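# Four arms set cable runway's far end on bracket

## Task

Place the far end of the cable runway firmly on the bracket so it sits between the lugs, then release it and move the arms away; it only counts if the runway stays there without any robot holding it.

## Robot and tools

Setup: four identical i2rt Big YAM arms named arm1, arm2, arm3 and arm4. Each has six revolute joints, a two-finger gripper and a wrist camera (arm1_cam_wrist to arm4_cam_wrist). A fixed room camera, cam_high, looks down on the scene. With joints 1 and 6 at 0 and the hand level and pointing forward, the wrist camera rides on top of the hand facing the fingertips. Fully extended, the hand reaches roughly 1.0 m from the joint 1 axis.

Frames: one shared scene frame, origin on the floor, +z up. The hand point is midway between the fingertips; its z axis runs along the fingers and the fingers close along its y axis. Each arm's foot pose is real but never printed. Camera calibration (K, distortion, T_world_to_cam in metres) is given per camera and may be slightly off; wrist camera poses are derived from reported joint angles, so joint errors add to their error. Results with pictures list cameras whose numbers changed.

execute_actions(actions, cameras): actions is a list holding exactly one action, or empty to just get state and images. The action is an object keyed by robot name; each robot entry has a single key "joints", an object mapping joint names to absolute targets (not offsets): joint1_rad, joint2_rad, joint3_rad, joint4_rad, joint5_rad, joint6_rad in radians, and gripper_m in metres (fingertip gap). Any subset of joints and robots may be named. Ranges: joint1_rad -2.879 to 2.879 (rotates arm about its foot, positive counter-clockwise seen from above, 0 points the way the foot faces); joint2_rad 0 to 3.141 (shoulder, 0 = upper arm back and about level, increasing lifts then swings forward); joint3_rad 0 to 3.019 (elbow, 0 = folded, increasing opens); joint4_rad -1.692 to 1.57 (hand pitch, positive tips fingers up); joint5_rad -1.57 to 1.57 (sideways hand swing, positive to the arm's right); joint6_rad -2.094 to 2.094 (hand roll, positive clockwise viewed from behind); gripper_m 0 to 0.093. Done tolerances are ±0.045, 0.14, 0.09, 0.055, 0.03, 0.035 rad and ±0.003 m. Grip force is limited to about 50-62 N per pad. All motions in an action start together but finish independently; joints move at different speeds, so the hand can swing wide between postures. An action lasts at most 15 s. An unknown key or an out-of-range value rejects the whole call and nothing moves. cameras is a list of names (arm1_cam_wrist ... cam_high, or "all"); omitted, null or ["all"] returns every camera, [] returns none. The "pictures" line gives the order of the images.

Result lines: joint_positions (the readings), joint torques (raw drive output per arm joint, with offset, scale and noise, nonzero even in free air, so treat with care), joint_status per joint: done, "off_target" (resting away from target, maybe still pushing), "contact_stop" or "time_out" (target dropped, holds where it stopped, except a timed-out joint may keep pushing toward a target clamped near its position), "not_followed" (a self/inter-arm collision check withheld the arm's targets; the gripper part still runs, and withheld targets may be retried on later actions until replaced). on_its_own lists what the call did not command; "held at" is the held target, not the position. Leaving a joint or robot out of an action does not cancel an old target. To relieve a push, send the joint its reported position. Tiny target changes may not move a joint. A joint holding a load may sag.

wait(seconds): 0 to 10 s, commands nothing, returns the same state and images as an empty action. zoom_image(camera, region): enlarges [x0, y0, x1, y1] pixels (origin top-left, max 504 by 504) of that camera's latest full image. read_manual(section): only "licences"; moves nothing. finished_scene(scene): ends the current scene, given its number, after the last command has been held; irreversible, and its result reports success and the next task. Replying without any tool call ends everything.

Cautions: a Big YAM does not stop on contact and can push hard. A hard press between two robots fails the task and ends the run; hard hits may too. The anti-collision check can be late and ignores fingers, gripper housings and wrist cameras, and no line reports robots touching. Objects touching robots are fine. Do not knock anything out of the work area or onto the floor. Avoid drops, slips, slams and heavy pushing. Loose objects may get brief random nudges. Sustained loads heat motors: a MOTOR HOT warning appears from 85 °C, and at 100 °C the arm goes limp (OVER-TEMPERATURE FAULT, joints reporting "limit_stop_at_motor_heat"; resend targets afterward). The simulation keeps running while you compose a reply, with the last command held. Arms act independently; one stalling does not pause the others. Faster robot motion is preferred.

Each tool is called after "Request:" by a JSON object that holds its "api" and its "payload".

## Session

Request:
{"api": "execute_actions", "payload": {"actions": []}}

Scene clock: 0.00 s.
Joint torques (N m, as the arm reports them, + toward a larger angle): no reading
arm1.joint_positions: joint1_rad=+0.215 joint2_rad=+0.454 joint3_rad=+1.299 joint4_rad=-1.464 joint5_rad=+0.195 joint6_rad=-0.068 gripper_m=+0.095
arm1.joint_status: not commanded
arm1.hand: x=-0.9776 y=-0.3190 z=+1.3511 quat_wxyz=(-0.382, +0.640, -0.610, -0.268) (m; scene frame)
arm2.joint_positions: joint1_rad=-0.141 joint2_rad=+0.465 joint3_rad=+1.379 joint4_rad=-1.281 joint5_rad=-0.254 joint6_rad=+0.146 gripper_m=+0.094
arm2.joint_status: not commanded
arm2.hand: x=-0.2952 y=+0.3457 z=+1.3980 quat_wxyz=(-0.465, -0.627, -0.528, +0.334) (m; scene frame)
arm3.joint_positions: joint1_rad=+0.278 joint2_rad=+0.579 joint3_rad=+1.444 joint4_rad=-1.276 joint5_rad=+0.095 joint6_rad=-0.255 gripper_m=+0.095
arm3.joint_status: not commanded
arm3.hand: x=+0.5441 y=-0.3368 z=+1.4301 quat_wxyz=(-0.384, +0.744, -0.383, -0.391) (m; scene frame)
arm4.joint_positions: joint1_rad=+0.121 joint2_rad=+0.648 joint3_rad=+1.424 joint4_rad=-1.435 joint5_rad=+0.013 joint6_rad=+0.225 gripper_m=+0.094
arm4.joint_status: not commanded
arm4.hand: x=+1.2628 y=+0.2766 z=+1.3256 quat_wxyz=(-0.369, -0.642, -0.627, +0.241) (m; scene frame)
pictures: arm1_cam_wrist, arm2_cam_wrist, arm3_cam_wrist, arm4_cam_wrist, cam_high
Images, in order (width x height): arm1_cam_wrist 616x616, arm2_cam_wrist 616x616, arm3_cam_wrist 616x616, arm4_cam_wrist 616x616, cam_high 896x504.

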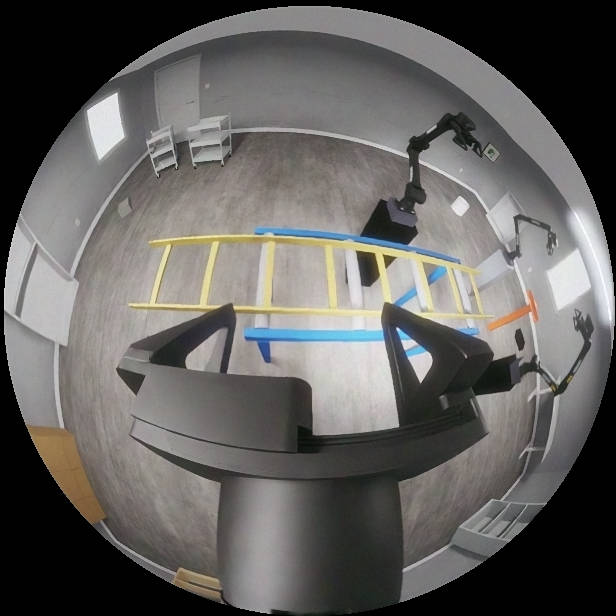

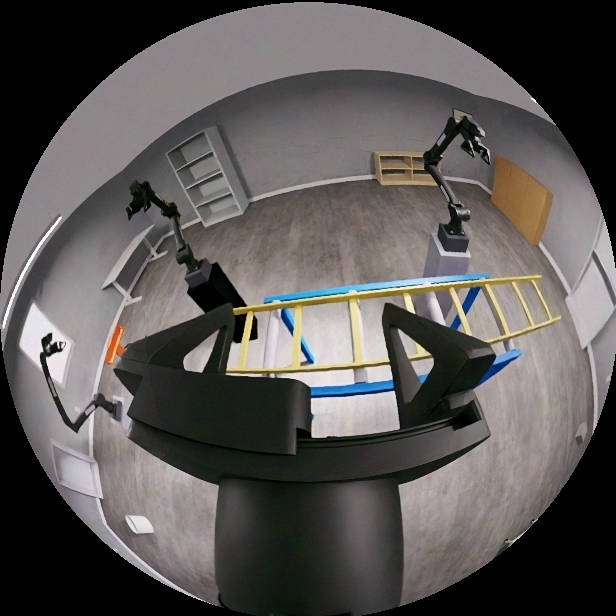

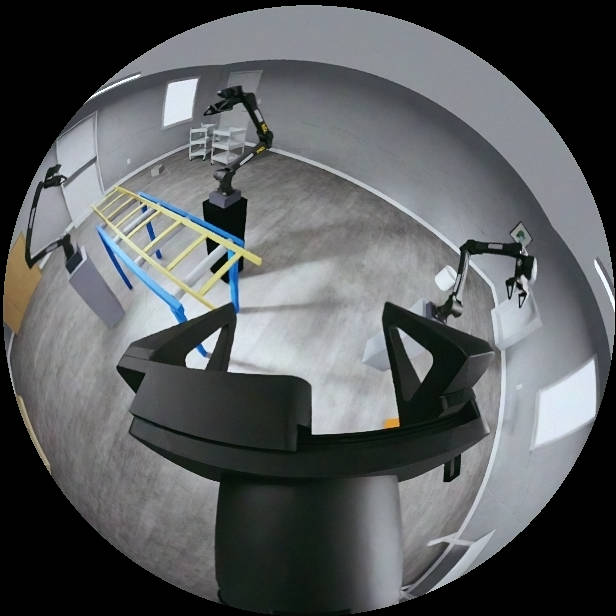

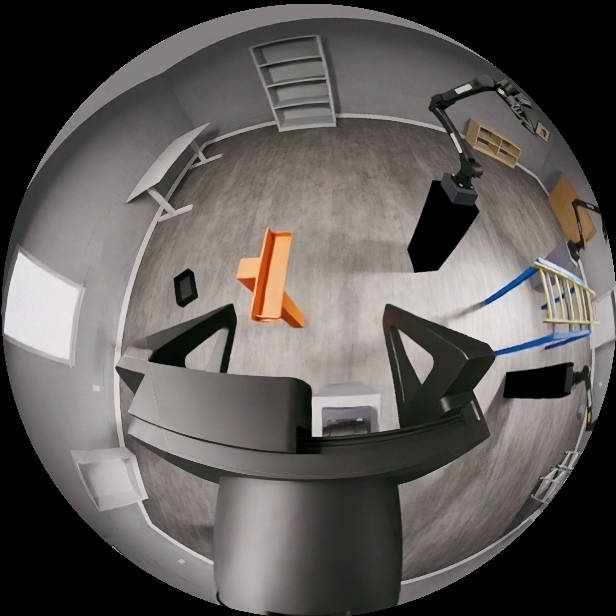

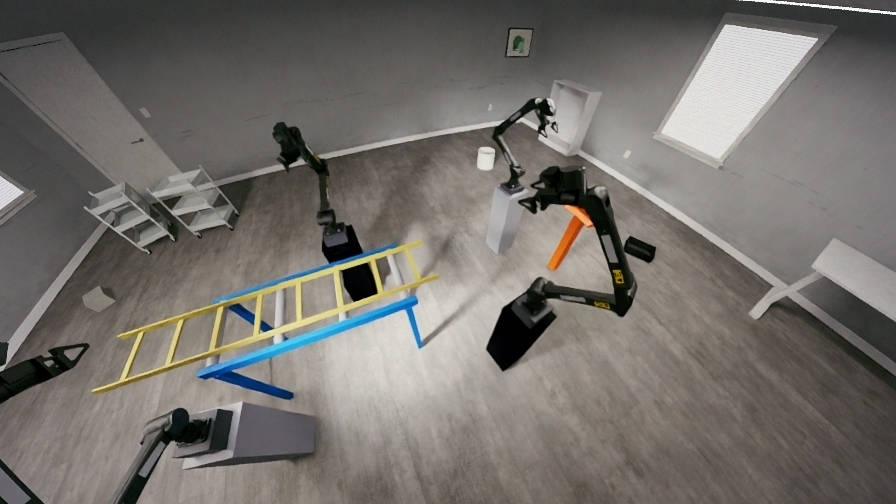

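Request:
{"api": "zoom_image", "payload": {"camera": "cam_high", "region": [80, 200, 480, 420]}}

Request:
{"api": "zoom_image", "payload": {"camera": "arm4_cam_wrist", "region": [200, 200, 350, 350]}}

Request:
{"api": "zoom_image", "payload": {"camera": "arm1_cam_wrist", "region": [120, 200, 560, 380]}}

Region (80, 200, 480, 420) of cam_high's 896x504 image, scaled by 1.260, with more detail than that image has; it fills the top 277 rows of this view, and the rest is white.

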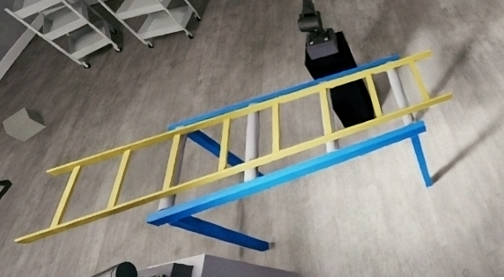

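Region (200, 200, 350, 350) of arm4_cam_wrist's 616x616 image, scaled by 3.360, with more detail than that image has.

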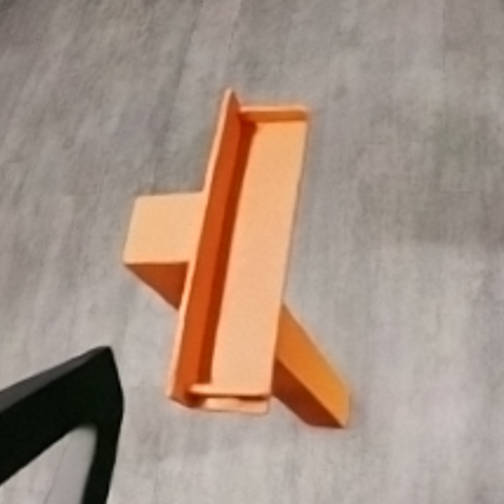

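Region (120, 200, 560, 380) of arm1_cam_wrist's 616x616 image, scaled by 1.145, with more detail than that image has; it fills the top 206 rows of this view, and the rest is white.

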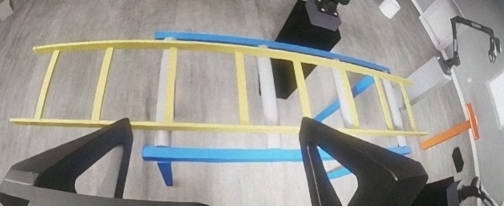

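Request:
{"api": "zoom_image", "payload": {"camera": "cam_high", "region": [320, 220, 460, 330]}}

Request:
{"api": "zoom_image", "payload": {"camera": "arm3_cam_wrist", "region": [140, 200, 280, 340]}}

Region (320, 220, 460, 330) of cam_high's 896x504 image, scaled by 3.600, with more detail than that image has; it fills the top 396 rows of this view, and the rest is white.

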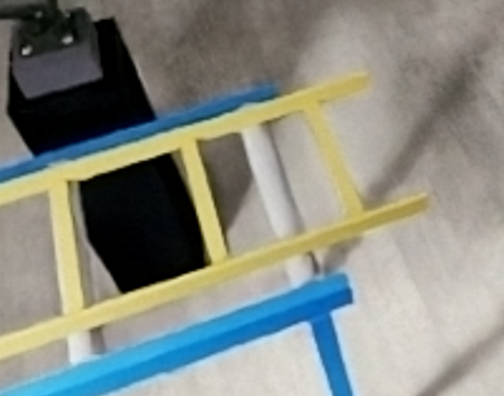

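Region (140, 200, 280, 340) of arm3_cam_wrist's 616x616 image, scaled by 3.600, with more detail than that image has.

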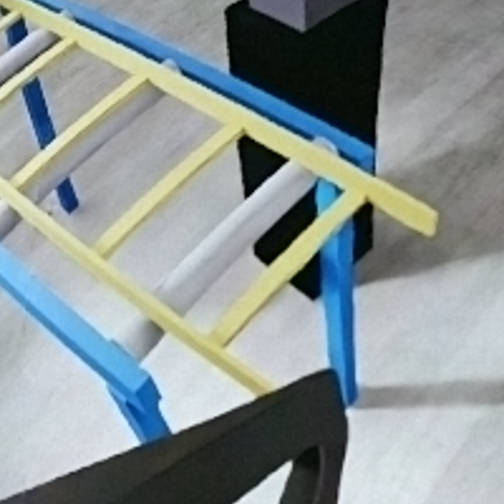

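Request:
{"api": "execute_actions", "payload": {"actions": [{"arm3":{"joints":{"joint1_rad":0.614,"joint2_rad":2.278,"joint3_rad":2.358,"joint4_rad":-1.65,"joint5_rad":0,"joint6_rad":0.758}},"arm4":{"joints":{"joint1_rad":-0.893,"joint5_rad":0,"joint6_rad":-0.8}}}], "cameras": ["arm3_cam_wrist","arm4_cam_wrist","cam_high"]}}

Scene clock: 121.97 s.
Joint torques (N m, as the arm reports them, + toward a larger angle): arm1=[-1.98  4.81 10.87  1.41  0.13 -0.06] | arm2=[-1.56  4.08  8.3   2.18 -0.07 -0.04] | arm3=[  0.58 -27.29  13.83  -0.22  -0.01   0.19] | arm4=[-2.    3.12  8.93  1.82  0.   -0.13]
arm1.joint_positions: joint1_rad=+0.215 joint2_rad=+0.454 joint3_rad=+1.299 joint4_rad=-1.464 joint5_rad=+0.195 joint6_rad=-0.068 gripper_m=+0.095
arm1.joint_status: not commanded
arm1.hand: x=-0.9776 y=-0.3190 z=+1.3511 quat_wxyz=(-0.382, +0.640, -0.610, -0.268) (m; scene frame)
arm2.joint_positions: joint1_rad=-0.141 joint2_rad=+0.465 joint3_rad=+1.379 joint4_rad=-1.281 joint5_rad=-0.254 joint6_rad=+0.146 gripper_m=+0.094
arm2.joint_status: not commanded
arm2.hand: x=-0.2952 y=+0.3457 z=+1.3980 quat_wxyz=(-0.465, -0.627, -0.528, +0.334) (m; scene frame)
arm3.joint_positions: joint1_rad=+0.603 joint2_rad=+2.280 joint3_rad=+2.324 joint4_rad=-1.637 joint5_rad=+0.003 joint6_rad=+0.745 gripper_m=+0.095
arm3.joint_status: all done
arm3.hand: x=+0.1460 y=-0.0293 z=+0.9849 quat_wxyz=(-0.002, +0.708, -0.706, +0.013) (m; scene frame)
arm4.joint_positions: joint1_rad=-0.880 joint2_rad=+0.648 joint3_rad=+1.424 joint4_rad=-1.435 joint5_rad=+0.000 joint6_rad=-0.787 gripper_m=+0.094
arm4.joint_status: all done
arm4.hand: x=+1.0556 y=+0.3402 z=+1.3248 quat_wxyz=(+0.000, -0.637, -0.633, +0.439) (m; scene frame)
pictures: arm3_cam_wrist, arm4_cam_wrist, cam_high
camera_calibration (this result's frames):
arm3_cam_wrist: T_world_to_cam=[[0.999715, 0.0071487, 0.022771, -0.166225], [-0.00767981, -0.806992, 0.590512, -0.600649], [0.0225974, -0.590519, -0.806708, 0.894066], [0, 0, 0, 1]] pos_world=[0.141362, 0.0444321, 1.07973]
arm4_cam_wrist: T_world_to_cam=[[-0.813014, 0.18798, 0.551064, 0.0650134], [0.163109, 0.982085, -0.094367, -0.373904], [-0.558931, 0.0131615, -0.82911, 1.80571], [0, 0, 0, 1]] pos_world=[1.12311, 0.331218, 1.42602]
Images, in order (width x height): arm3_cam_wrist 616x616, arm4_cam_wrist 616x616, cam_high 896x504.

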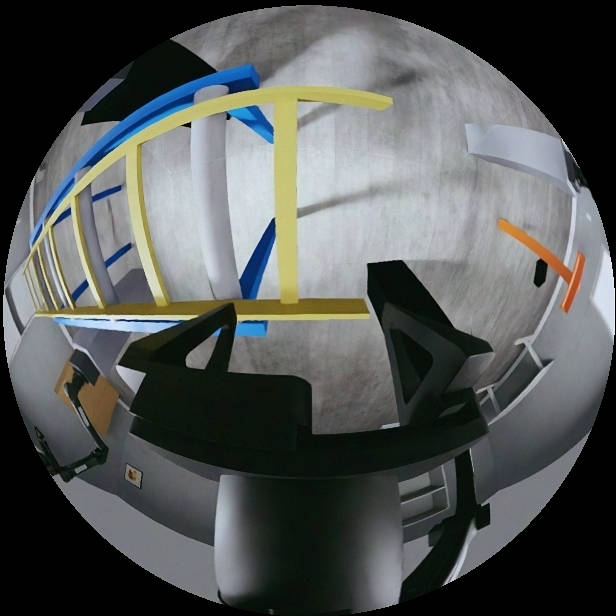

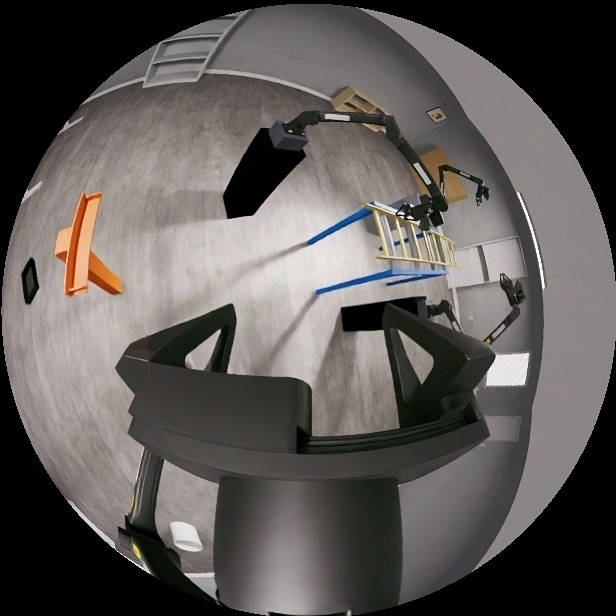

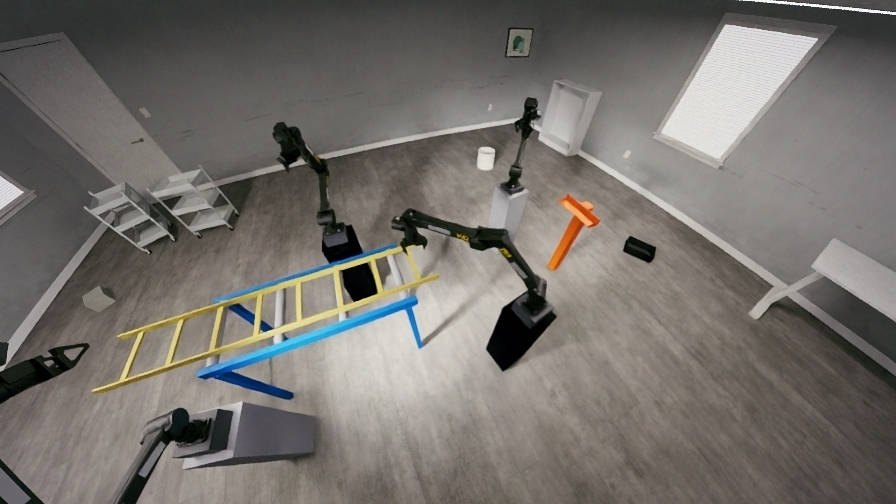

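Request:
{"api": "execute_actions", "payload": {"actions": [{"arm3":{"joints":{"joint1_rad":0.632,"joint2_rad":2.402,"joint3_rad":2.18,"joint4_rad":-1.33,"joint5_rad":0,"joint6_rad":0.775,"gripper_m":0.065}}}], "cameras": ["arm3_cam_wrist","cam_high"]}}

Request:
{"api": "zoom_image", "payload": {"camera": "cam_high", "region": [530, 170, 630, 250]}}

Scene clock: 141.67 s.
Joint torques (N m, as the arm reports them, + toward a larger angle): arm1=[-2.18  4.76 10.84  1.35  0.12 -0.04] | arm2=[-1.58  4.06  8.3   2.16 -0.07 -0.04] | arm3=[  0.49 -27.48  11.37   0.77   0.     0.15] | arm4=[-1.96  3.06  8.9   1.78  0.   -0.14]
arm1.joint_positions: joint1_rad=+0.215 joint2_rad=+0.454 joint3_rad=+1.299 joint4_rad=-1.464 joint5_rad=+0.195 joint6_rad=-0.068 gripper_m=+0.095
arm1.joint_status: not commanded
arm1.hand: x=-0.9776 y=-0.3190 z=+1.3511 quat_wxyz=(-0.382, +0.640, -0.610, -0.268) (m; scene frame)
arm2.joint_positions: joint1_rad=-0.141 joint2_rad=+0.465 joint3_rad=+1.379 joint4_rad=-1.281 joint5_rad=-0.254 joint6_rad=+0.146 gripper_m=+0.094
arm2.joint_status: not commanded
arm2.hand: x=-0.2952 y=+0.3457 z=+1.3980 quat_wxyz=(-0.465, -0.627, -0.528, +0.334) (m; scene frame)
arm3.joint_positions: joint1_rad=+0.622 joint2_rad=+2.393 joint3_rad=+2.169 joint4_rad=-1.344 joint5_rad=+0.003 joint6_rad=+0.763 gripper_m=+0.065
arm3.joint_status: all done
arm3.hand: x=+0.1212 y=-0.0223 z=+0.8484 quat_wxyz=(-0.003, +0.709, -0.705, +0.000) (m; scene frame)
arm4.joint_positions: joint1_rad=-0.880 joint2_rad=+0.648 joint3_rad=+1.424 joint4_rad=-1.435 joint5_rad=+0.000 joint6_rad=-0.787 gripper_m=+0.094
arm4.joint_status: not commanded
arm4.hand: x=+1.0556 y=+0.3402 z=+1.3248 quat_wxyz=(+0.001, -0.637, -0.633, +0.439) (m; scene frame)
pictures: arm3_cam_wrist, cam_high
camera_calibration (this result's frames):
arm3_cam_wrist: T_world_to_cam=[[0.999951, 0.00847541, 0.00515856, -0.123477], [0.00396665, -0.818051, 0.575133, -0.503184], [0.00909445, -0.575084, -0.818044, 0.800237], [0, 0, 0, 1]] pos_world=[0.118189, 0.0496199, 0.944664]
Images, in order (width x height): arm3_cam_wrist 616x616, cam_high 896x504.

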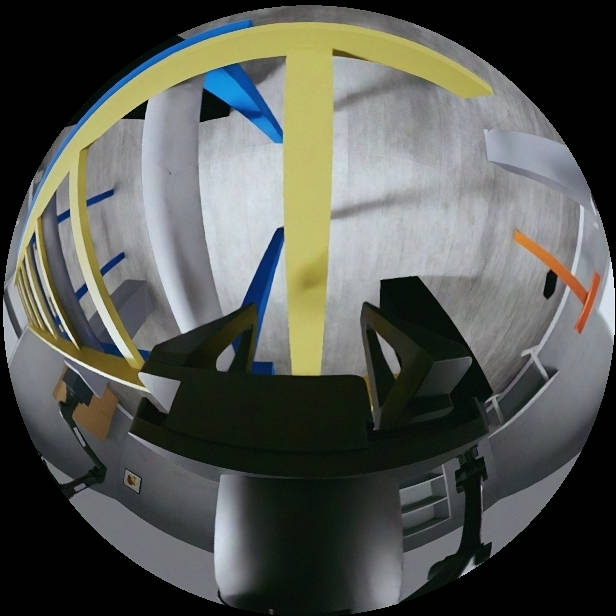

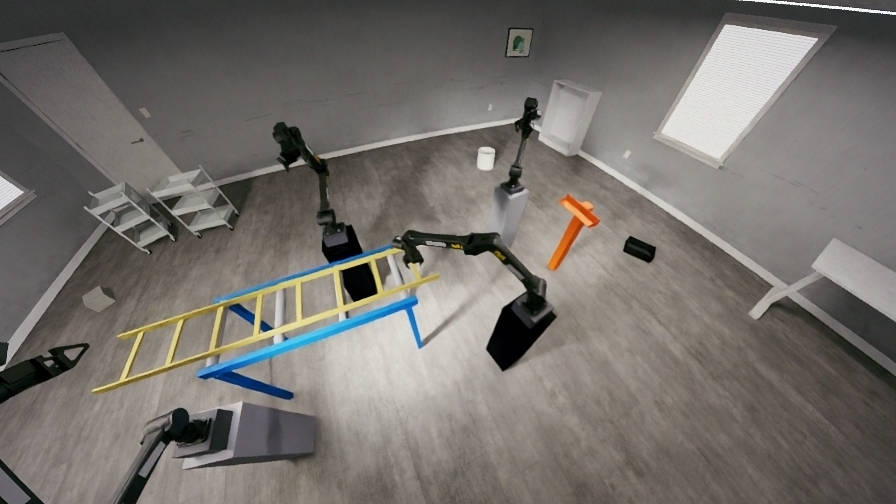

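Region (530, 170, 630, 250) of cam_high's 896x504 image, scaled by 5.040, with more detail than that image has; it fills the top 403 rows of this view, and the rest is white.

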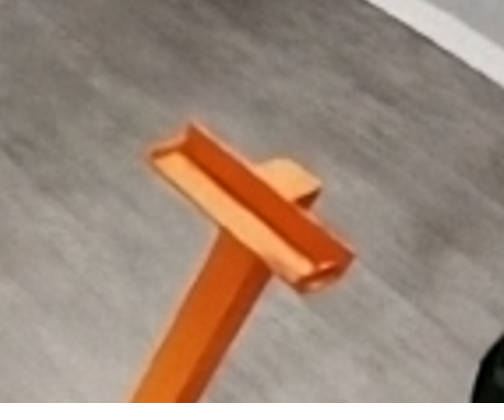

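Request:
{"api": "execute_actions", "payload": {"actions": [{"arm3":{"joints":{"joint2_rad":2.465,"joint3_rad":2.128,"joint4_rad":-1.22,"gripper_m":0.05}}}], "cameras": ["arm3_cam_wrist"]}}

Scene clock: 150.97 s.
Joint torques (N m, as the arm reports them, + toward a larger angle): arm1=[-2.17  4.87 10.83  1.39  0.12 -0.05] | arm2=[-1.62  4.16  8.3   2.16 -0.07 -0.04] | arm3=[  0.47 -24.94   9.91   0.88   0.     0.15] | arm4=[-1.91  2.93  8.89  1.83  0.   -0.15]
arm1.joint_positions: joint1_rad=+0.215 joint2_rad=+0.454 joint3_rad=+1.299 joint4_rad=-1.464 joint5_rad=+0.195 joint6_rad=-0.068 gripper_m=+0.095
arm1.joint_status: not commanded
arm1.hand: x=-0.9776 y=-0.3190 z=+1.3511 quat_wxyz=(-0.382, +0.640, -0.610, -0.268) (m; scene frame)
arm2.joint_positions: joint1_rad=-0.141 joint2_rad=+0.465 joint3_rad=+1.379 joint4_rad=-1.281 joint5_rad=-0.254 joint6_rad=+0.146 gripper_m=+0.094
arm2.joint_status: not commanded
arm2.hand: x=-0.2952 y=+0.3457 z=+1.3980 quat_wxyz=(-0.465, -0.627, -0.528, +0.334) (m; scene frame)
arm3.joint_positions: joint1_rad=+0.622 joint2_rad=+2.423 joint3_rad=+2.130 joint4_rad=-1.234 joint5_rad=+0.003 joint6_rad=+0.763 gripper_m=+0.050
arm3.joint_status: all done
arm3.hand: x=+0.1150 y=-0.0157 z=+0.8134 quat_wxyz=(-0.003, +0.709, -0.705, -0.020) (m; scene frame)
arm4.joint_positions: joint1_rad=-0.880 joint2_rad=+0.648 joint3_rad=+1.424 joint4_rad=-1.435 joint5_rad=+0.000 joint6_rad=-0.787 gripper_m=+0.094
arm4.joint_status: not commanded
arm4.hand: x=+1.0556 y=+0.3402 z=+1.3248 quat_wxyz=(+0.001, -0.637, -0.633, +0.439) (m; scene frame)
pictures: arm3_cam_wrist
camera_calibration (this result's frames):
arm3_cam_wrist: T_world_to_cam=[[0.99971, 0.00882422, -0.0224189, -0.0946848], [0.0197203, -0.834273, 0.550998, -0.460094], [-0.0138414, -0.55128, -0.834205, 0.791562], [0, 0, 0, 1]] pos_world=[0.114687, 0.0533646, 0.911713]
Images, in order (width x height): arm3_cam_wrist 616x616.

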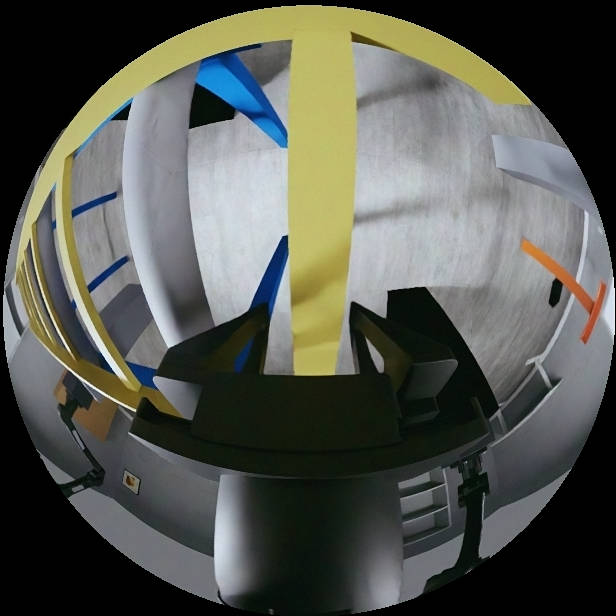

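Request:
{"api": "execute_actions", "payload": {"actions": [{"arm3":{"joints":{"joint2_rad":2.49,"joint3_rad":2.11,"joint4_rad":-1.22}}}], "cameras": ["arm3_cam_wrist"]}}

Scene clock: 155.73 s.
Joint torques (N m, as the arm reports them, + toward a larger angle): arm1=[-2.2   4.93 10.86  1.42  0.13 -0.04] | arm2=[-1.52  4.1   8.28  2.18 -0.07 -0.04] | arm3=[  0.44 -24.12   9.66   0.79   0.     0.15] | arm4=[-2.15  3.15  8.89  1.83 -0.01 -0.13]
arm1.joint_positions: joint1_rad=+0.215 joint2_rad=+0.454 joint3_rad=+1.299 joint4_rad=-1.464 joint5_rad=+0.195 joint6_rad=-0.068 gripper_m=+0.095
arm1.joint_status: not commanded
arm1.hand: x=-0.9776 y=-0.3190 z=+1.3511 quat_wxyz=(-0.382, +0.640, -0.610, -0.268) (m; scene frame)
arm2.joint_positions: joint1_rad=-0.141 joint2_rad=+0.465 joint3_rad=+1.379 joint4_rad=-1.281 joint5_rad=-0.254 joint6_rad=+0.146 gripper_m=+0.094
arm2.joint_status: not commanded
arm2.hand: x=-0.2952 y=+0.3457 z=+1.3980 quat_wxyz=(-0.465, -0.627, -0.528, +0.334) (m; scene frame)
arm3.joint_positions: joint1_rad=+0.622 joint2_rad=+2.443 joint3_rad=+2.114 joint4_rad=-1.233 joint5_rad=+0.003 joint6_rad=+0.763 gripper_m=+0.050
arm3.joint_status: all done
arm3.hand: x=+0.1214 y=-0.0222 z=+0.7930 quat_wxyz=(-0.003, +0.709, -0.705, -0.002) (m; scene frame)
arm4.joint_positions: joint1_rad=-0.880 joint2_rad=+0.648 joint3_rad=+1.424 joint4_rad=-1.435 joint5_rad=+0.000 joint6_rad=-0.787 gripper_m=+0.094
arm4.joint_status: not commanded
arm4.hand: x=+1.0556 y=+0.3402 z=+1.3248 quat_wxyz=(+0.001, -0.637, -0.633, +0.439) (m; scene frame)
pictures: arm3_cam_wrist
camera_calibration (this result's frames):
arm3_cam_wrist: T_world_to_cam=[[0.999962, 0.00847506, 0.00200629, -0.120826], [0.00580081, -0.81994, 0.572421, -0.469405], [0.00649634, -0.572387, -0.819958, 0.756873], [0, 0, 0, 1]] pos_world=[0.118627, 0.0493647, 0.889544]
Images, in order (width x height): arm3_cam_wrist 616x616.

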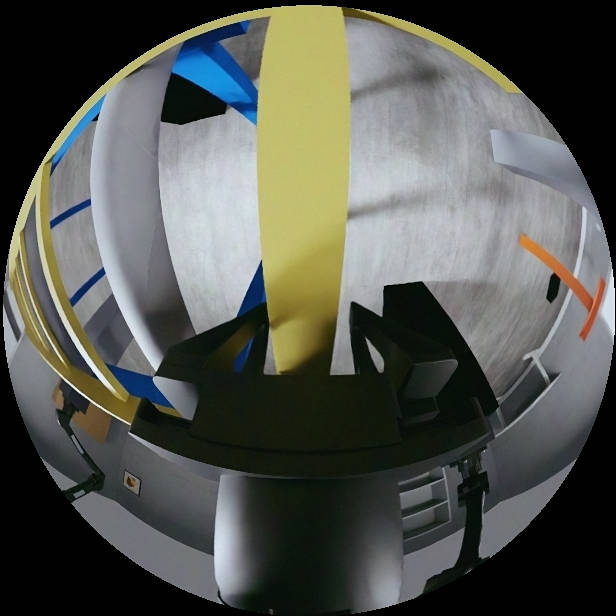

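Request:
{"api": "execute_actions", "payload": {"actions": [{"arm3":{"joints":{"joint1_rad":0.42,"joint2_rad":2.33,"joint3_rad":1.90,"joint4_rad":-1.125,"joint6_rad":0.57}}}], "cameras": ["arm3_cam_wrist","cam_high"]}}

Scene clock: 181.93 s.
Joint torques (N m, as the arm reports them, + toward a larger angle): arm1=[-2.29  4.93 10.85  1.4   0.13 -0.03] | arm2=[-1.54  4.08  8.32  2.16 -0.07 -0.04] | arm3=[  1.14 -28.21  10.39   0.72  -0.11   0.06] | arm4=[-1.88  2.9   8.94  1.79  0.01 -0.13]
arm1.joint_positions: joint1_rad=+0.215 joint2_rad=+0.454 joint3_rad=+1.299 joint4_rad=-1.464 joint5_rad=+0.195 joint6_rad=-0.068 gripper_m=+0.095
arm1.joint_status: not commanded
arm1.hand: x=-0.9776 y=-0.3190 z=+1.3511 quat_wxyz=(-0.382, +0.640, -0.610, -0.268) (m; scene frame)
arm2.joint_positions: joint1_rad=-0.141 joint2_rad=+0.465 joint3_rad=+1.379 joint4_rad=-1.281 joint5_rad=-0.254 joint6_rad=+0.146 gripper_m=+0.094
arm2.joint_status: not commanded
arm2.hand: x=-0.2952 y=+0.3457 z=+1.3980 quat_wxyz=(-0.465, -0.627, -0.528, +0.334) (m; scene frame)
arm3.joint_positions: joint1_rad=+0.405 joint2_rad=+2.346 joint3_rad=+1.889 joint4_rad=-1.138 joint5_rad=+0.004 joint6_rad=+0.569 gripper_m=+0.050
arm3.joint_status: all done
arm3.hand: x=+0.2691 y=+0.0333 z=+0.7805 quat_wxyz=(-0.001, +0.701, -0.713, +0.014) (m; scene frame)
arm4.joint_positions: joint1_rad=-0.880 joint2_rad=+0.648 joint3_rad=+1.424 joint4_rad=-1.435 joint5_rad=+0.000 joint6_rad=-0.787 gripper_m=+0.094
arm4.joint_status: not commanded
arm4.hand: x=+1.0556 y=+0.3402 z=+1.3248 quat_wxyz=(+0.001, -0.637, -0.633, +0.439) (m; scene frame)
pictures: arm3_cam_wrist, cam_high
camera_calibration (this result's frames):
arm3_cam_wrist: T_world_to_cam=[[0.999655, -0.0141655, 0.0221237, -0.283862], [-0.0245292, -0.804795, 0.593046, -0.426055], [0.00940421, -0.593384, -0.804865, 0.765575], [0, 0, 0, 1]] pos_world=[0.266114, 0.107372, 0.875134]
Images, in order (width x height): arm3_cam_wrist 616x616, cam_high 896x504.

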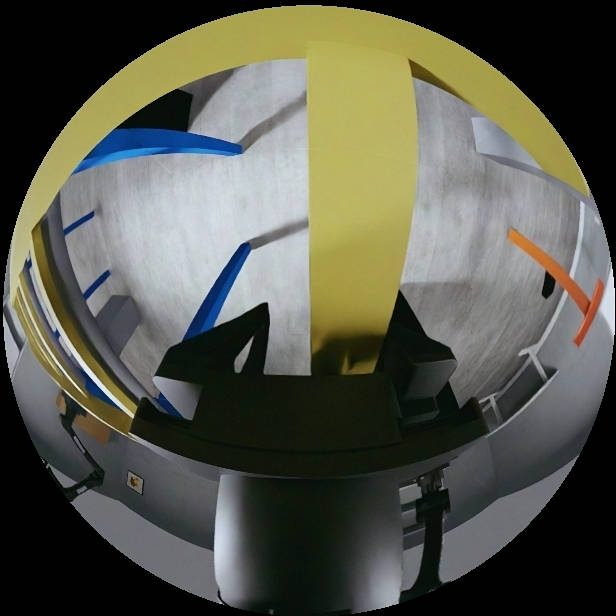

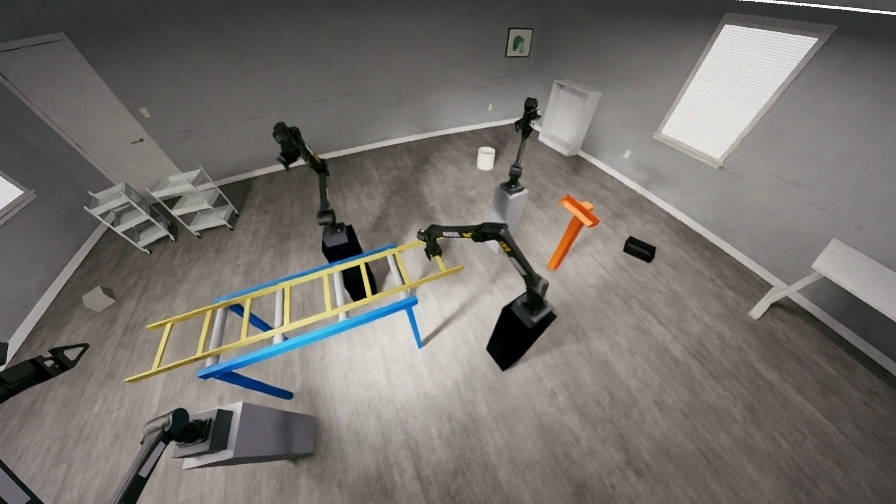

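Request:
{"api": "execute_actions", "payload": {"actions": [{"arm3":{"joints":{"joint1_rad":0.26,"joint2_rad":2.15,"joint3_rad":1.595,"joint4_rad":-0.99,"joint6_rad":0.40,"gripper_m":0.04}}}], "cameras": ["arm3_cam_wrist","cam_high"]}}

Scene clock: 191.20 s.
Joint torques (N m, as the arm reports them, + toward a larger angle): arm1=[-2.28  5.01 10.83  1.4   0.12 -0.06] | arm2=[-1.58  4.08  8.31  2.18 -0.07 -0.04] | arm3=[  1.32 -24.39   9.23   0.65  -0.19  -0.01] | arm4=[-1.98  2.98  8.94  1.8   0.   -0.14]
arm1.joint_positions: joint1_rad=+0.215 joint2_rad=+0.454 joint3_rad=+1.299 joint4_rad=-1.464 joint5_rad=+0.195 joint6_rad=-0.068 gripper_m=+0.095
arm1.joint_status: not commanded
arm1.hand: x=-0.9776 y=-0.3190 z=+1.3511 quat_wxyz=(-0.382, +0.640, -0.610, -0.268) (m; scene frame)
arm2.joint_positions: joint1_rad=-0.141 joint2_rad=+0.465 joint3_rad=+1.379 joint4_rad=-1.281 joint5_rad=-0.254 joint6_rad=+0.146 gripper_m=+0.094
arm2.joint_status: not commanded
arm2.hand: x=-0.2952 y=+0.3457 z=+1.3980 quat_wxyz=(-0.465, -0.627, -0.528, +0.334) (m; scene frame)
arm3.joint_positions: joint1_rad=+0.239 joint2_rad=+2.157 joint3_rad=+1.591 joint4_rad=-0.999 joint5_rad=+0.007 joint6_rad=+0.408 gripper_m=+0.040
arm3.joint_status: all done
arm3.hand: x=+0.3917 y=+0.0274 z=+0.7993 quat_wxyz=(-0.005, +0.699, -0.715, +0.001) (m; scene frame)
arm4.joint_positions: joint1_rad=-0.880 joint2_rad=+0.648 joint3_rad=+1.424 joint4_rad=-1.435 joint5_rad=+0.000 joint6_rad=-0.787 gripper_m=+0.094
arm4.joint_status: not commanded
arm4.hand: x=+1.0556 y=+0.3402 z=+1.3248 quat_wxyz=(+0.001, -0.637, -0.633, +0.439) (m; scene frame)
pictures: arm3_cam_wrist, cam_high
camera_calibration (this result's frames):
arm3_cam_wrist: T_world_to_cam=[[0.999765, -0.0193992, 0.00963938, -0.396841], [-0.0214239, -0.819683, 0.572417, -0.423192], [-0.00320319, -0.572489, -0.819906, 0.792376], [0, 0, 0, 1]] pos_world=[0.390219, 0.0990452, 0.895741]
Images, in order (width x height): arm3_cam_wrist 616x616, cam_high 896x504.

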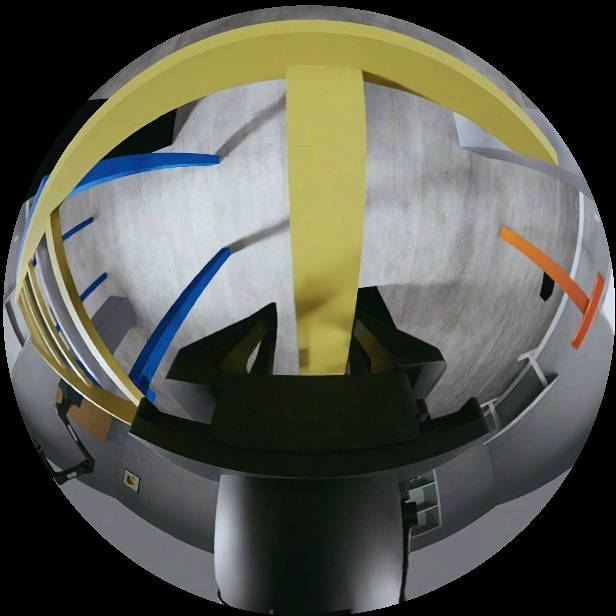

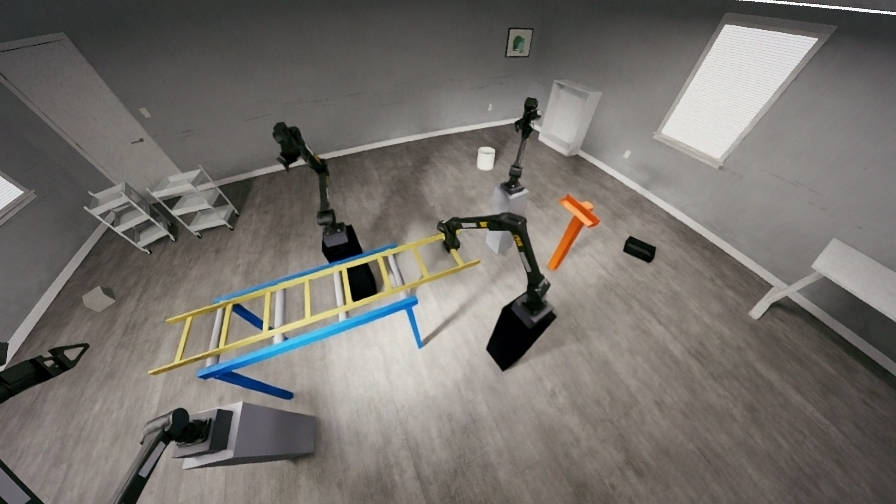

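Request:
{"api": "execute_actions", "payload": {"actions": [{"arm3":{"joints":{"joint1_rad":0.03,"joint2_rad":2.02,"joint3_rad":1.322,"joint4_rad":-0.86,"joint6_rad":0.16}}}], "cameras": ["arm3_cam_wrist","cam_high"]}}

Scene clock: 228.90 s.
Joint torques (N m, as the arm reports them, + toward a larger angle): arm1=[-2.22  4.89 10.83  1.41  0.12 -0.04] | arm2=[-1.57  4.1   8.3   2.19 -0.08 -0.04] | arm3=[ -0.11 -20.42   8.26   0.25  -0.08   0.04] | arm4=[-1.72  3.15  8.94  1.81 -0.01 -0.14]
arm1.joint_positions: joint1_rad=+0.215 joint2_rad=+0.454 joint3_rad=+1.299 joint4_rad=-1.464 joint5_rad=+0.195 joint6_rad=-0.068 gripper_m=+0.095
arm1.joint_status: not commanded
arm1.hand: x=-0.9776 y=-0.3190 z=+1.3511 quat_wxyz=(-0.382, +0.640, -0.610, -0.268) (m; scene frame)
arm2.joint_positions: joint1_rad=-0.141 joint2_rad=+0.465 joint3_rad=+1.379 joint4_rad=-1.281 joint5_rad=-0.254 joint6_rad=+0.146 gripper_m=+0.094
arm2.joint_status: not commanded
arm2.hand: x=-0.2952 y=+0.3457 z=+1.3980 quat_wxyz=(-0.465, -0.627, -0.528, +0.334) (m; scene frame)
arm3.joint_positions: joint1_rad=+0.023 joint2_rad=+2.018 joint3_rad=+1.320 joint4_rad=-0.858 joint5_rad=+0.003 joint6_rad=+0.161 gripper_m=+0.040
arm3.joint_status: all done
arm3.hand: x=+0.5298 y=-0.0046 z=+0.7934 quat_wxyz=(-0.007, +0.710, -0.704, -0.003) (m; scene frame)
arm4.joint_positions: joint1_rad=-0.880 joint2_rad=+0.648 joint3_rad=+1.424 joint4_rad=-1.435 joint5_rad=+0.000 joint6_rad=-0.787 gripper_m=+0.094
arm4.joint_status: not commanded
arm4.hand: x=+1.0556 y=+0.3402 z=+1.3248 quat_wxyz=(+0.001, -0.637, -0.633, +0.439) (m; scene frame)
pictures: arm3_cam_wrist, cam_high
camera_calibration (this result's frames):
arm3_cam_wrist: T_world_to_cam=[[0.999912, 0.0114907, 0.00659713, -0.532997], [0.00573158, -0.824018, 0.566535, -0.452774], [0.0119461, -0.566447, -0.824011, 0.76496], [0, 0, 0, 1]] pos_world=[0.526407, 0.0663405, 0.890364]
Images, in order (width x height): arm3_cam_wrist 616x616, cam_high 896x504.

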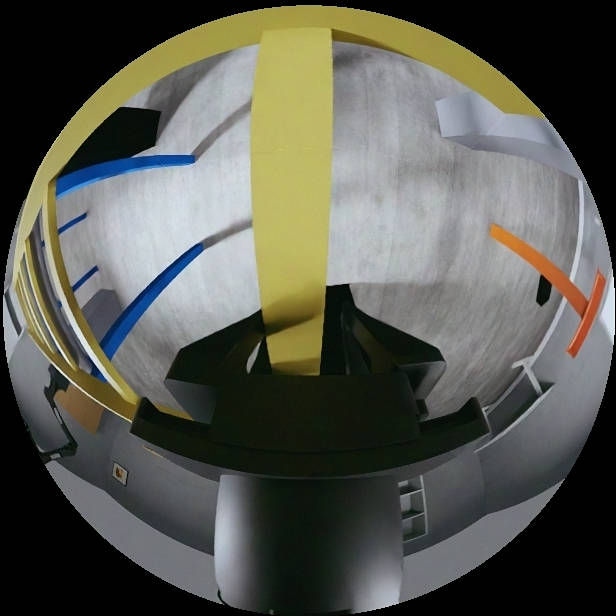

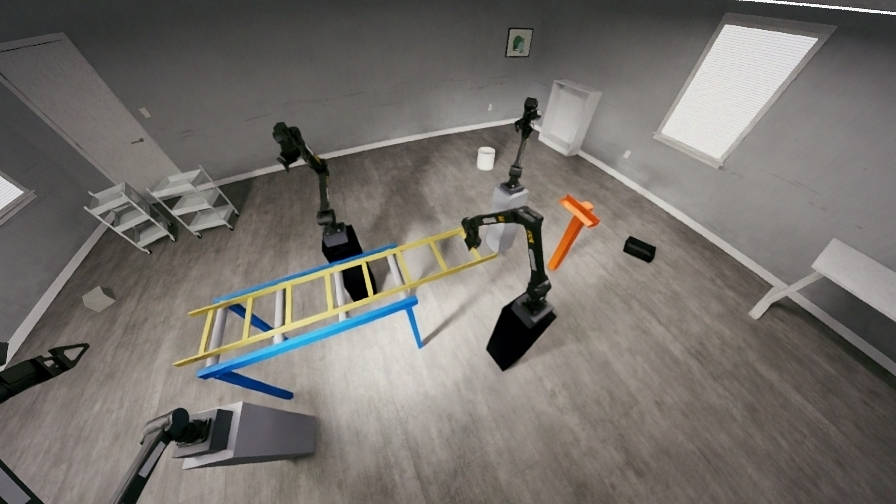

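Request:
{"api": "execute_actions", "payload": {"actions": [{"arm3":{"joints":{"joint2_rad":1.95,"joint3_rad":1.575,"joint4_rad":-1.175,"gripper_m":0.085}}}], "cameras": []}}

Request:
{"api": "execute_actions", "payload": {"actions": [{"arm3":{"joints":{"joint1_rad":0.458,"joint6_rad":0.60}}}], "cameras": ["arm3_cam_wrist","cam_high"]}}

Scene clock: 238.27 s.
Joint torques (N m, as the arm reports them, + toward a larger angle): arm1=[-2.1   4.8  10.82  1.39  0.12 -0.04] | arm2=[-1.57  4.03  8.28  2.17 -0.07 -0.04] | arm3=[  0.26 -20.34  11.71  -0.04   0.02   0.04] | arm4=[-2.06  2.94  8.91  1.84 -0.02 -0.13]
arm1.joint_positions: joint1_rad=+0.215 joint2_rad=+0.454 joint3_rad=+1.299 joint4_rad=-1.464 joint5_rad=+0.195 joint6_rad=-0.068 gripper_m=+0.095
arm1.joint_status: not commanded
arm1.hand: x=-0.9776 y=-0.3190 z=+1.3511 quat_wxyz=(-0.382, +0.640, -0.610, -0.268) (m; scene frame)
arm2.joint_positions: joint1_rad=-0.141 joint2_rad=+0.465 joint3_rad=+1.379 joint4_rad=-1.281 joint5_rad=-0.254 joint6_rad=+0.146 gripper_m=+0.094
arm2.joint_status: not commanded
arm2.hand: x=-0.2952 y=+0.3457 z=+1.3980 quat_wxyz=(-0.465, -0.627, -0.528, +0.334) (m; scene frame)
arm3.joint_positions: joint1_rad=+0.023 joint2_rad=+1.936 joint3_rad=+1.554 joint4_rad=-1.162 joint5_rad=+0.001 joint6_rad=+0.161 gripper_m=+0.085
arm3.joint_status: all done
arm3.hand: x=+0.5224 y=+0.0335 z=+0.9139 quat_wxyz=(-0.009, +0.710, -0.704, -0.009) (m; scene frame)
arm4.joint_positions: joint1_rad=-0.880 joint2_rad=+0.648 joint3_rad=+1.424 joint4_rad=-1.435 joint5_rad=+0.000 joint6_rad=-0.787 gripper_m=+0.094
arm4.joint_status: not commanded
arm4.hand: x=+1.0556 y=+0.3402 z=+1.3248 quat_wxyz=(+0.001, -0.637, -0.633, +0.439) (m; scene frame)
pictures: none
No camera images: the call's "cameras" was empty. Leave "cameras" out to get every camera's image.

Scene clock: 239.73 s.
Joint torques (N m, as the arm reports them, + toward a larger angle): arm1=[-2.15  5.02 10.85  1.36  0.13 -0.04] | arm2=[-1.55  4.06  8.29  2.17 -0.07 -0.04] | arm3=[ -0.59 -20.4   11.77  -0.14   0.18   0.15] | arm4=[-2.06  3.01  8.9   1.79  0.   -0.14]
arm1.joint_positions: joint1_rad=+0.215 joint2_rad=+0.454 joint3_rad=+1.299 joint4_rad=-1.464 joint5_rad=+0.195 joint6_rad=-0.068 gripper_m=+0.095
arm1.joint_status: not commanded
arm1.hand: x=-0.9776 y=-0.3190 z=+1.3511 quat_wxyz=(-0.382, +0.640, -0.610, -0.268) (m; scene frame)
arm2.joint_positions: joint1_rad=-0.141 joint2_rad=+0.465 joint3_rad=+1.379 joint4_rad=-1.281 joint5_rad=-0.254 joint6_rad=+0.146 gripper_m=+0.094
arm2.joint_status: not commanded
arm2.hand: x=-0.2952 y=+0.3457 z=+1.3980 quat_wxyz=(-0.465, -0.627, -0.528, +0.334) (m; scene frame)
arm3.joint_positions: joint1_rad=+0.460 joint2_rad=+1.936 joint3_rad=+1.554 joint4_rad=-1.162 joint5_rad=-0.001 joint6_rad=+0.587 gripper_m=+0.085
arm3.joint_status: all done
arm3.hand: x=+0.2882 y=-0.0619 z=+0.9129 quat_wxyz=(-0.003, +0.714, -0.700, -0.011) (m; scene frame)
arm4.joint_positions: joint1_rad=-0.880 joint2_rad=+0.648 joint3_rad=+1.424 joint4_rad=-1.435 joint5_rad=+0.000 joint6_rad=-0.787 gripper_m=+0.094
arm4.joint_status: not commanded
arm4.hand: x=+1.0556 y=+0.3402 z=+1.3248 quat_wxyz=(+0.001, -0.637, -0.633, +0.439) (m; scene frame)
pictures: arm3_cam_wrist, cam_high
camera_calibration (this result's frames):
arm3_cam_wrist: T_world_to_cam=[[0.999688, 0.0227461, -0.0103499, -0.275337], [0.0246349, -0.827402, 0.561069, -0.567088], [0.00419859, -0.561149, -0.827704, 0.839795], [0, 0, 0, 1]] pos_world=[0.285695, 0.00830282, 1.01043]
Images, in order (width x height): arm3_cam_wrist 616x616, cam_high 896x504.

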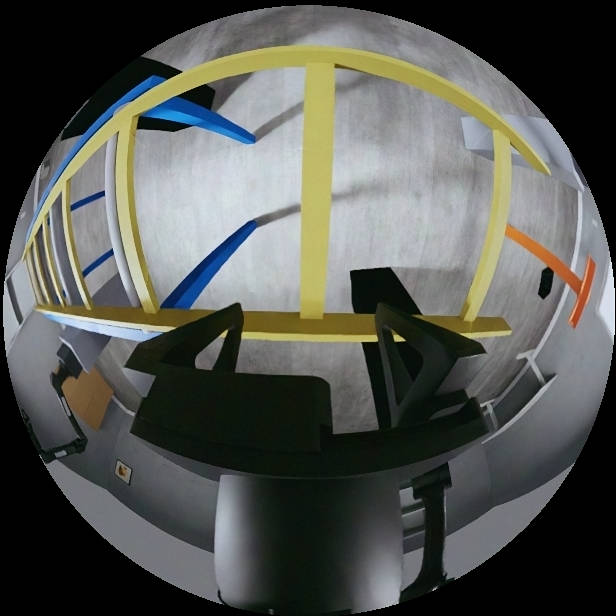

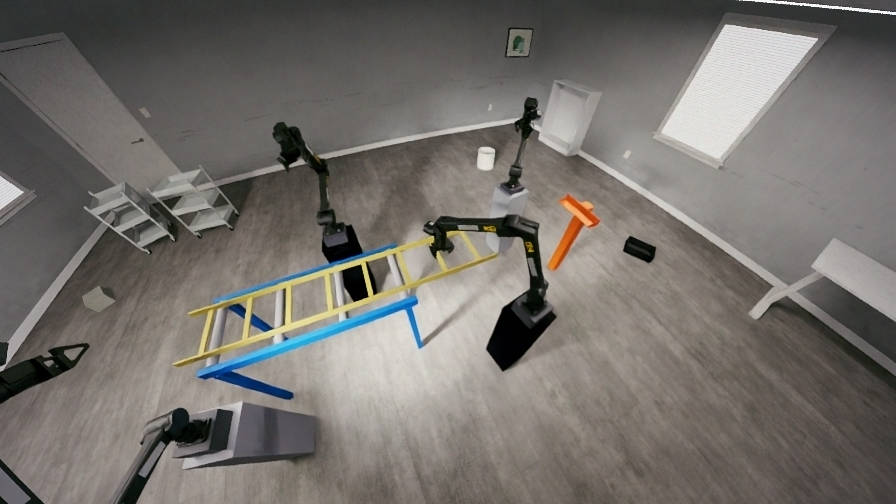

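Request:
{"api": "execute_actions", "payload": {"actions": [{"arm3":{"joints":{"joint2_rad":2.115,"joint3_rad":1.46,"joint4_rad":-0.93,"gripper_m":0.06}},"arm4":{"joints":{"joint2_rad":2.219,"joint3_rad":2.27,"joint4_rad":-1.61}}}], "cameras": ["arm3_cam_wrist","cam_high"]}}

Scene clock: 254.80 s.
Joint torques (N m, as the arm reports them, + toward a larger angle): arm1=[-2.16  4.89 10.85  1.39  0.12 -0.05] | arm2=[-1.59  4.07  8.3   2.18 -0.07 -0.04] | arm3=[ -0.46 -22.35   9.32   0.7    0.17   0.15] | arm4=[ -2.08 -25.44  10.76   0.11  -0.02  -0.21]
arm1.joint_positions: joint1_rad=+0.215 joint2_rad=+0.454 joint3_rad=+1.299 joint4_rad=-1.464 joint5_rad=+0.195 joint6_rad=-0.068 gripper_m=+0.095
arm1.joint_status: not commanded
arm1.hand: x=-0.9776 y=-0.3190 z=+1.3511 quat_wxyz=(-0.382, +0.640, -0.610, -0.268) (m; scene frame)
arm2.joint_positions: joint1_rad=-0.141 joint2_rad=+0.465 joint3_rad=+1.379 joint4_rad=-1.281 joint5_rad=-0.254 joint6_rad=+0.146 gripper_m=+0.094
arm2.joint_status: not commanded
arm2.hand: x=-0.2952 y=+0.3457 z=+1.3980 quat_wxyz=(-0.465, -0.627, -0.528, +0.334) (m; scene frame)
arm3.joint_positions: joint1_rad=+0.460 joint2_rad=+2.116 joint3_rad=+1.447 joint4_rad=-0.944 joint5_rad=-0.001 joint6_rad=+0.588 gripper_m=+0.060
arm3.joint_status: all done
arm3.hand: x=+0.2982 y=-0.0755 z=+0.7775 quat_wxyz=(+0.003, +0.713, -0.700, +0.023) (m; scene frame)
arm4.joint_positions: joint1_rad=-0.880 joint2_rad=+2.212 joint3_rad=+2.241 joint4_rad=-1.602 joint5_rad=+0.000 joint6_rad=-0.788 gripper_m=+0.094
arm4.joint_status: all done
arm4.hand: x=+0.7324 y=+0.0197 z=+0.9520 quat_wxyz=(-0.001, -0.708, -0.706, -0.002) (m; scene frame)
pictures: arm3_cam_wrist, cam_high
camera_calibration (this result's frames):
arm3_cam_wrist: T_world_to_cam=[[0.999355, 0.0222757, 0.0281646, -0.316261], [0.000558353, -0.793879, 0.608076, -0.529441], [0.0359045, -0.607668, -0.793379, 0.68038], [0, 0, 0, 1]] pos_world=[0.291924, 0.000178292, 0.870647]
Images, in order (width x height): arm3_cam_wrist 616x616, cam_high 896x504.

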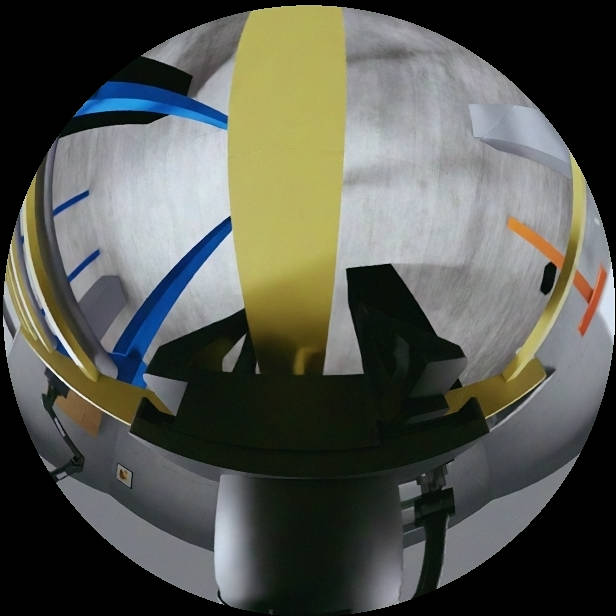

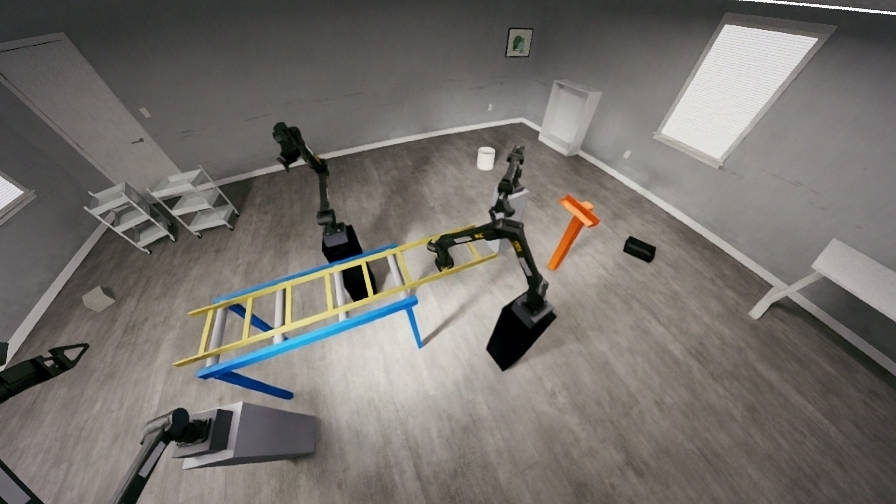

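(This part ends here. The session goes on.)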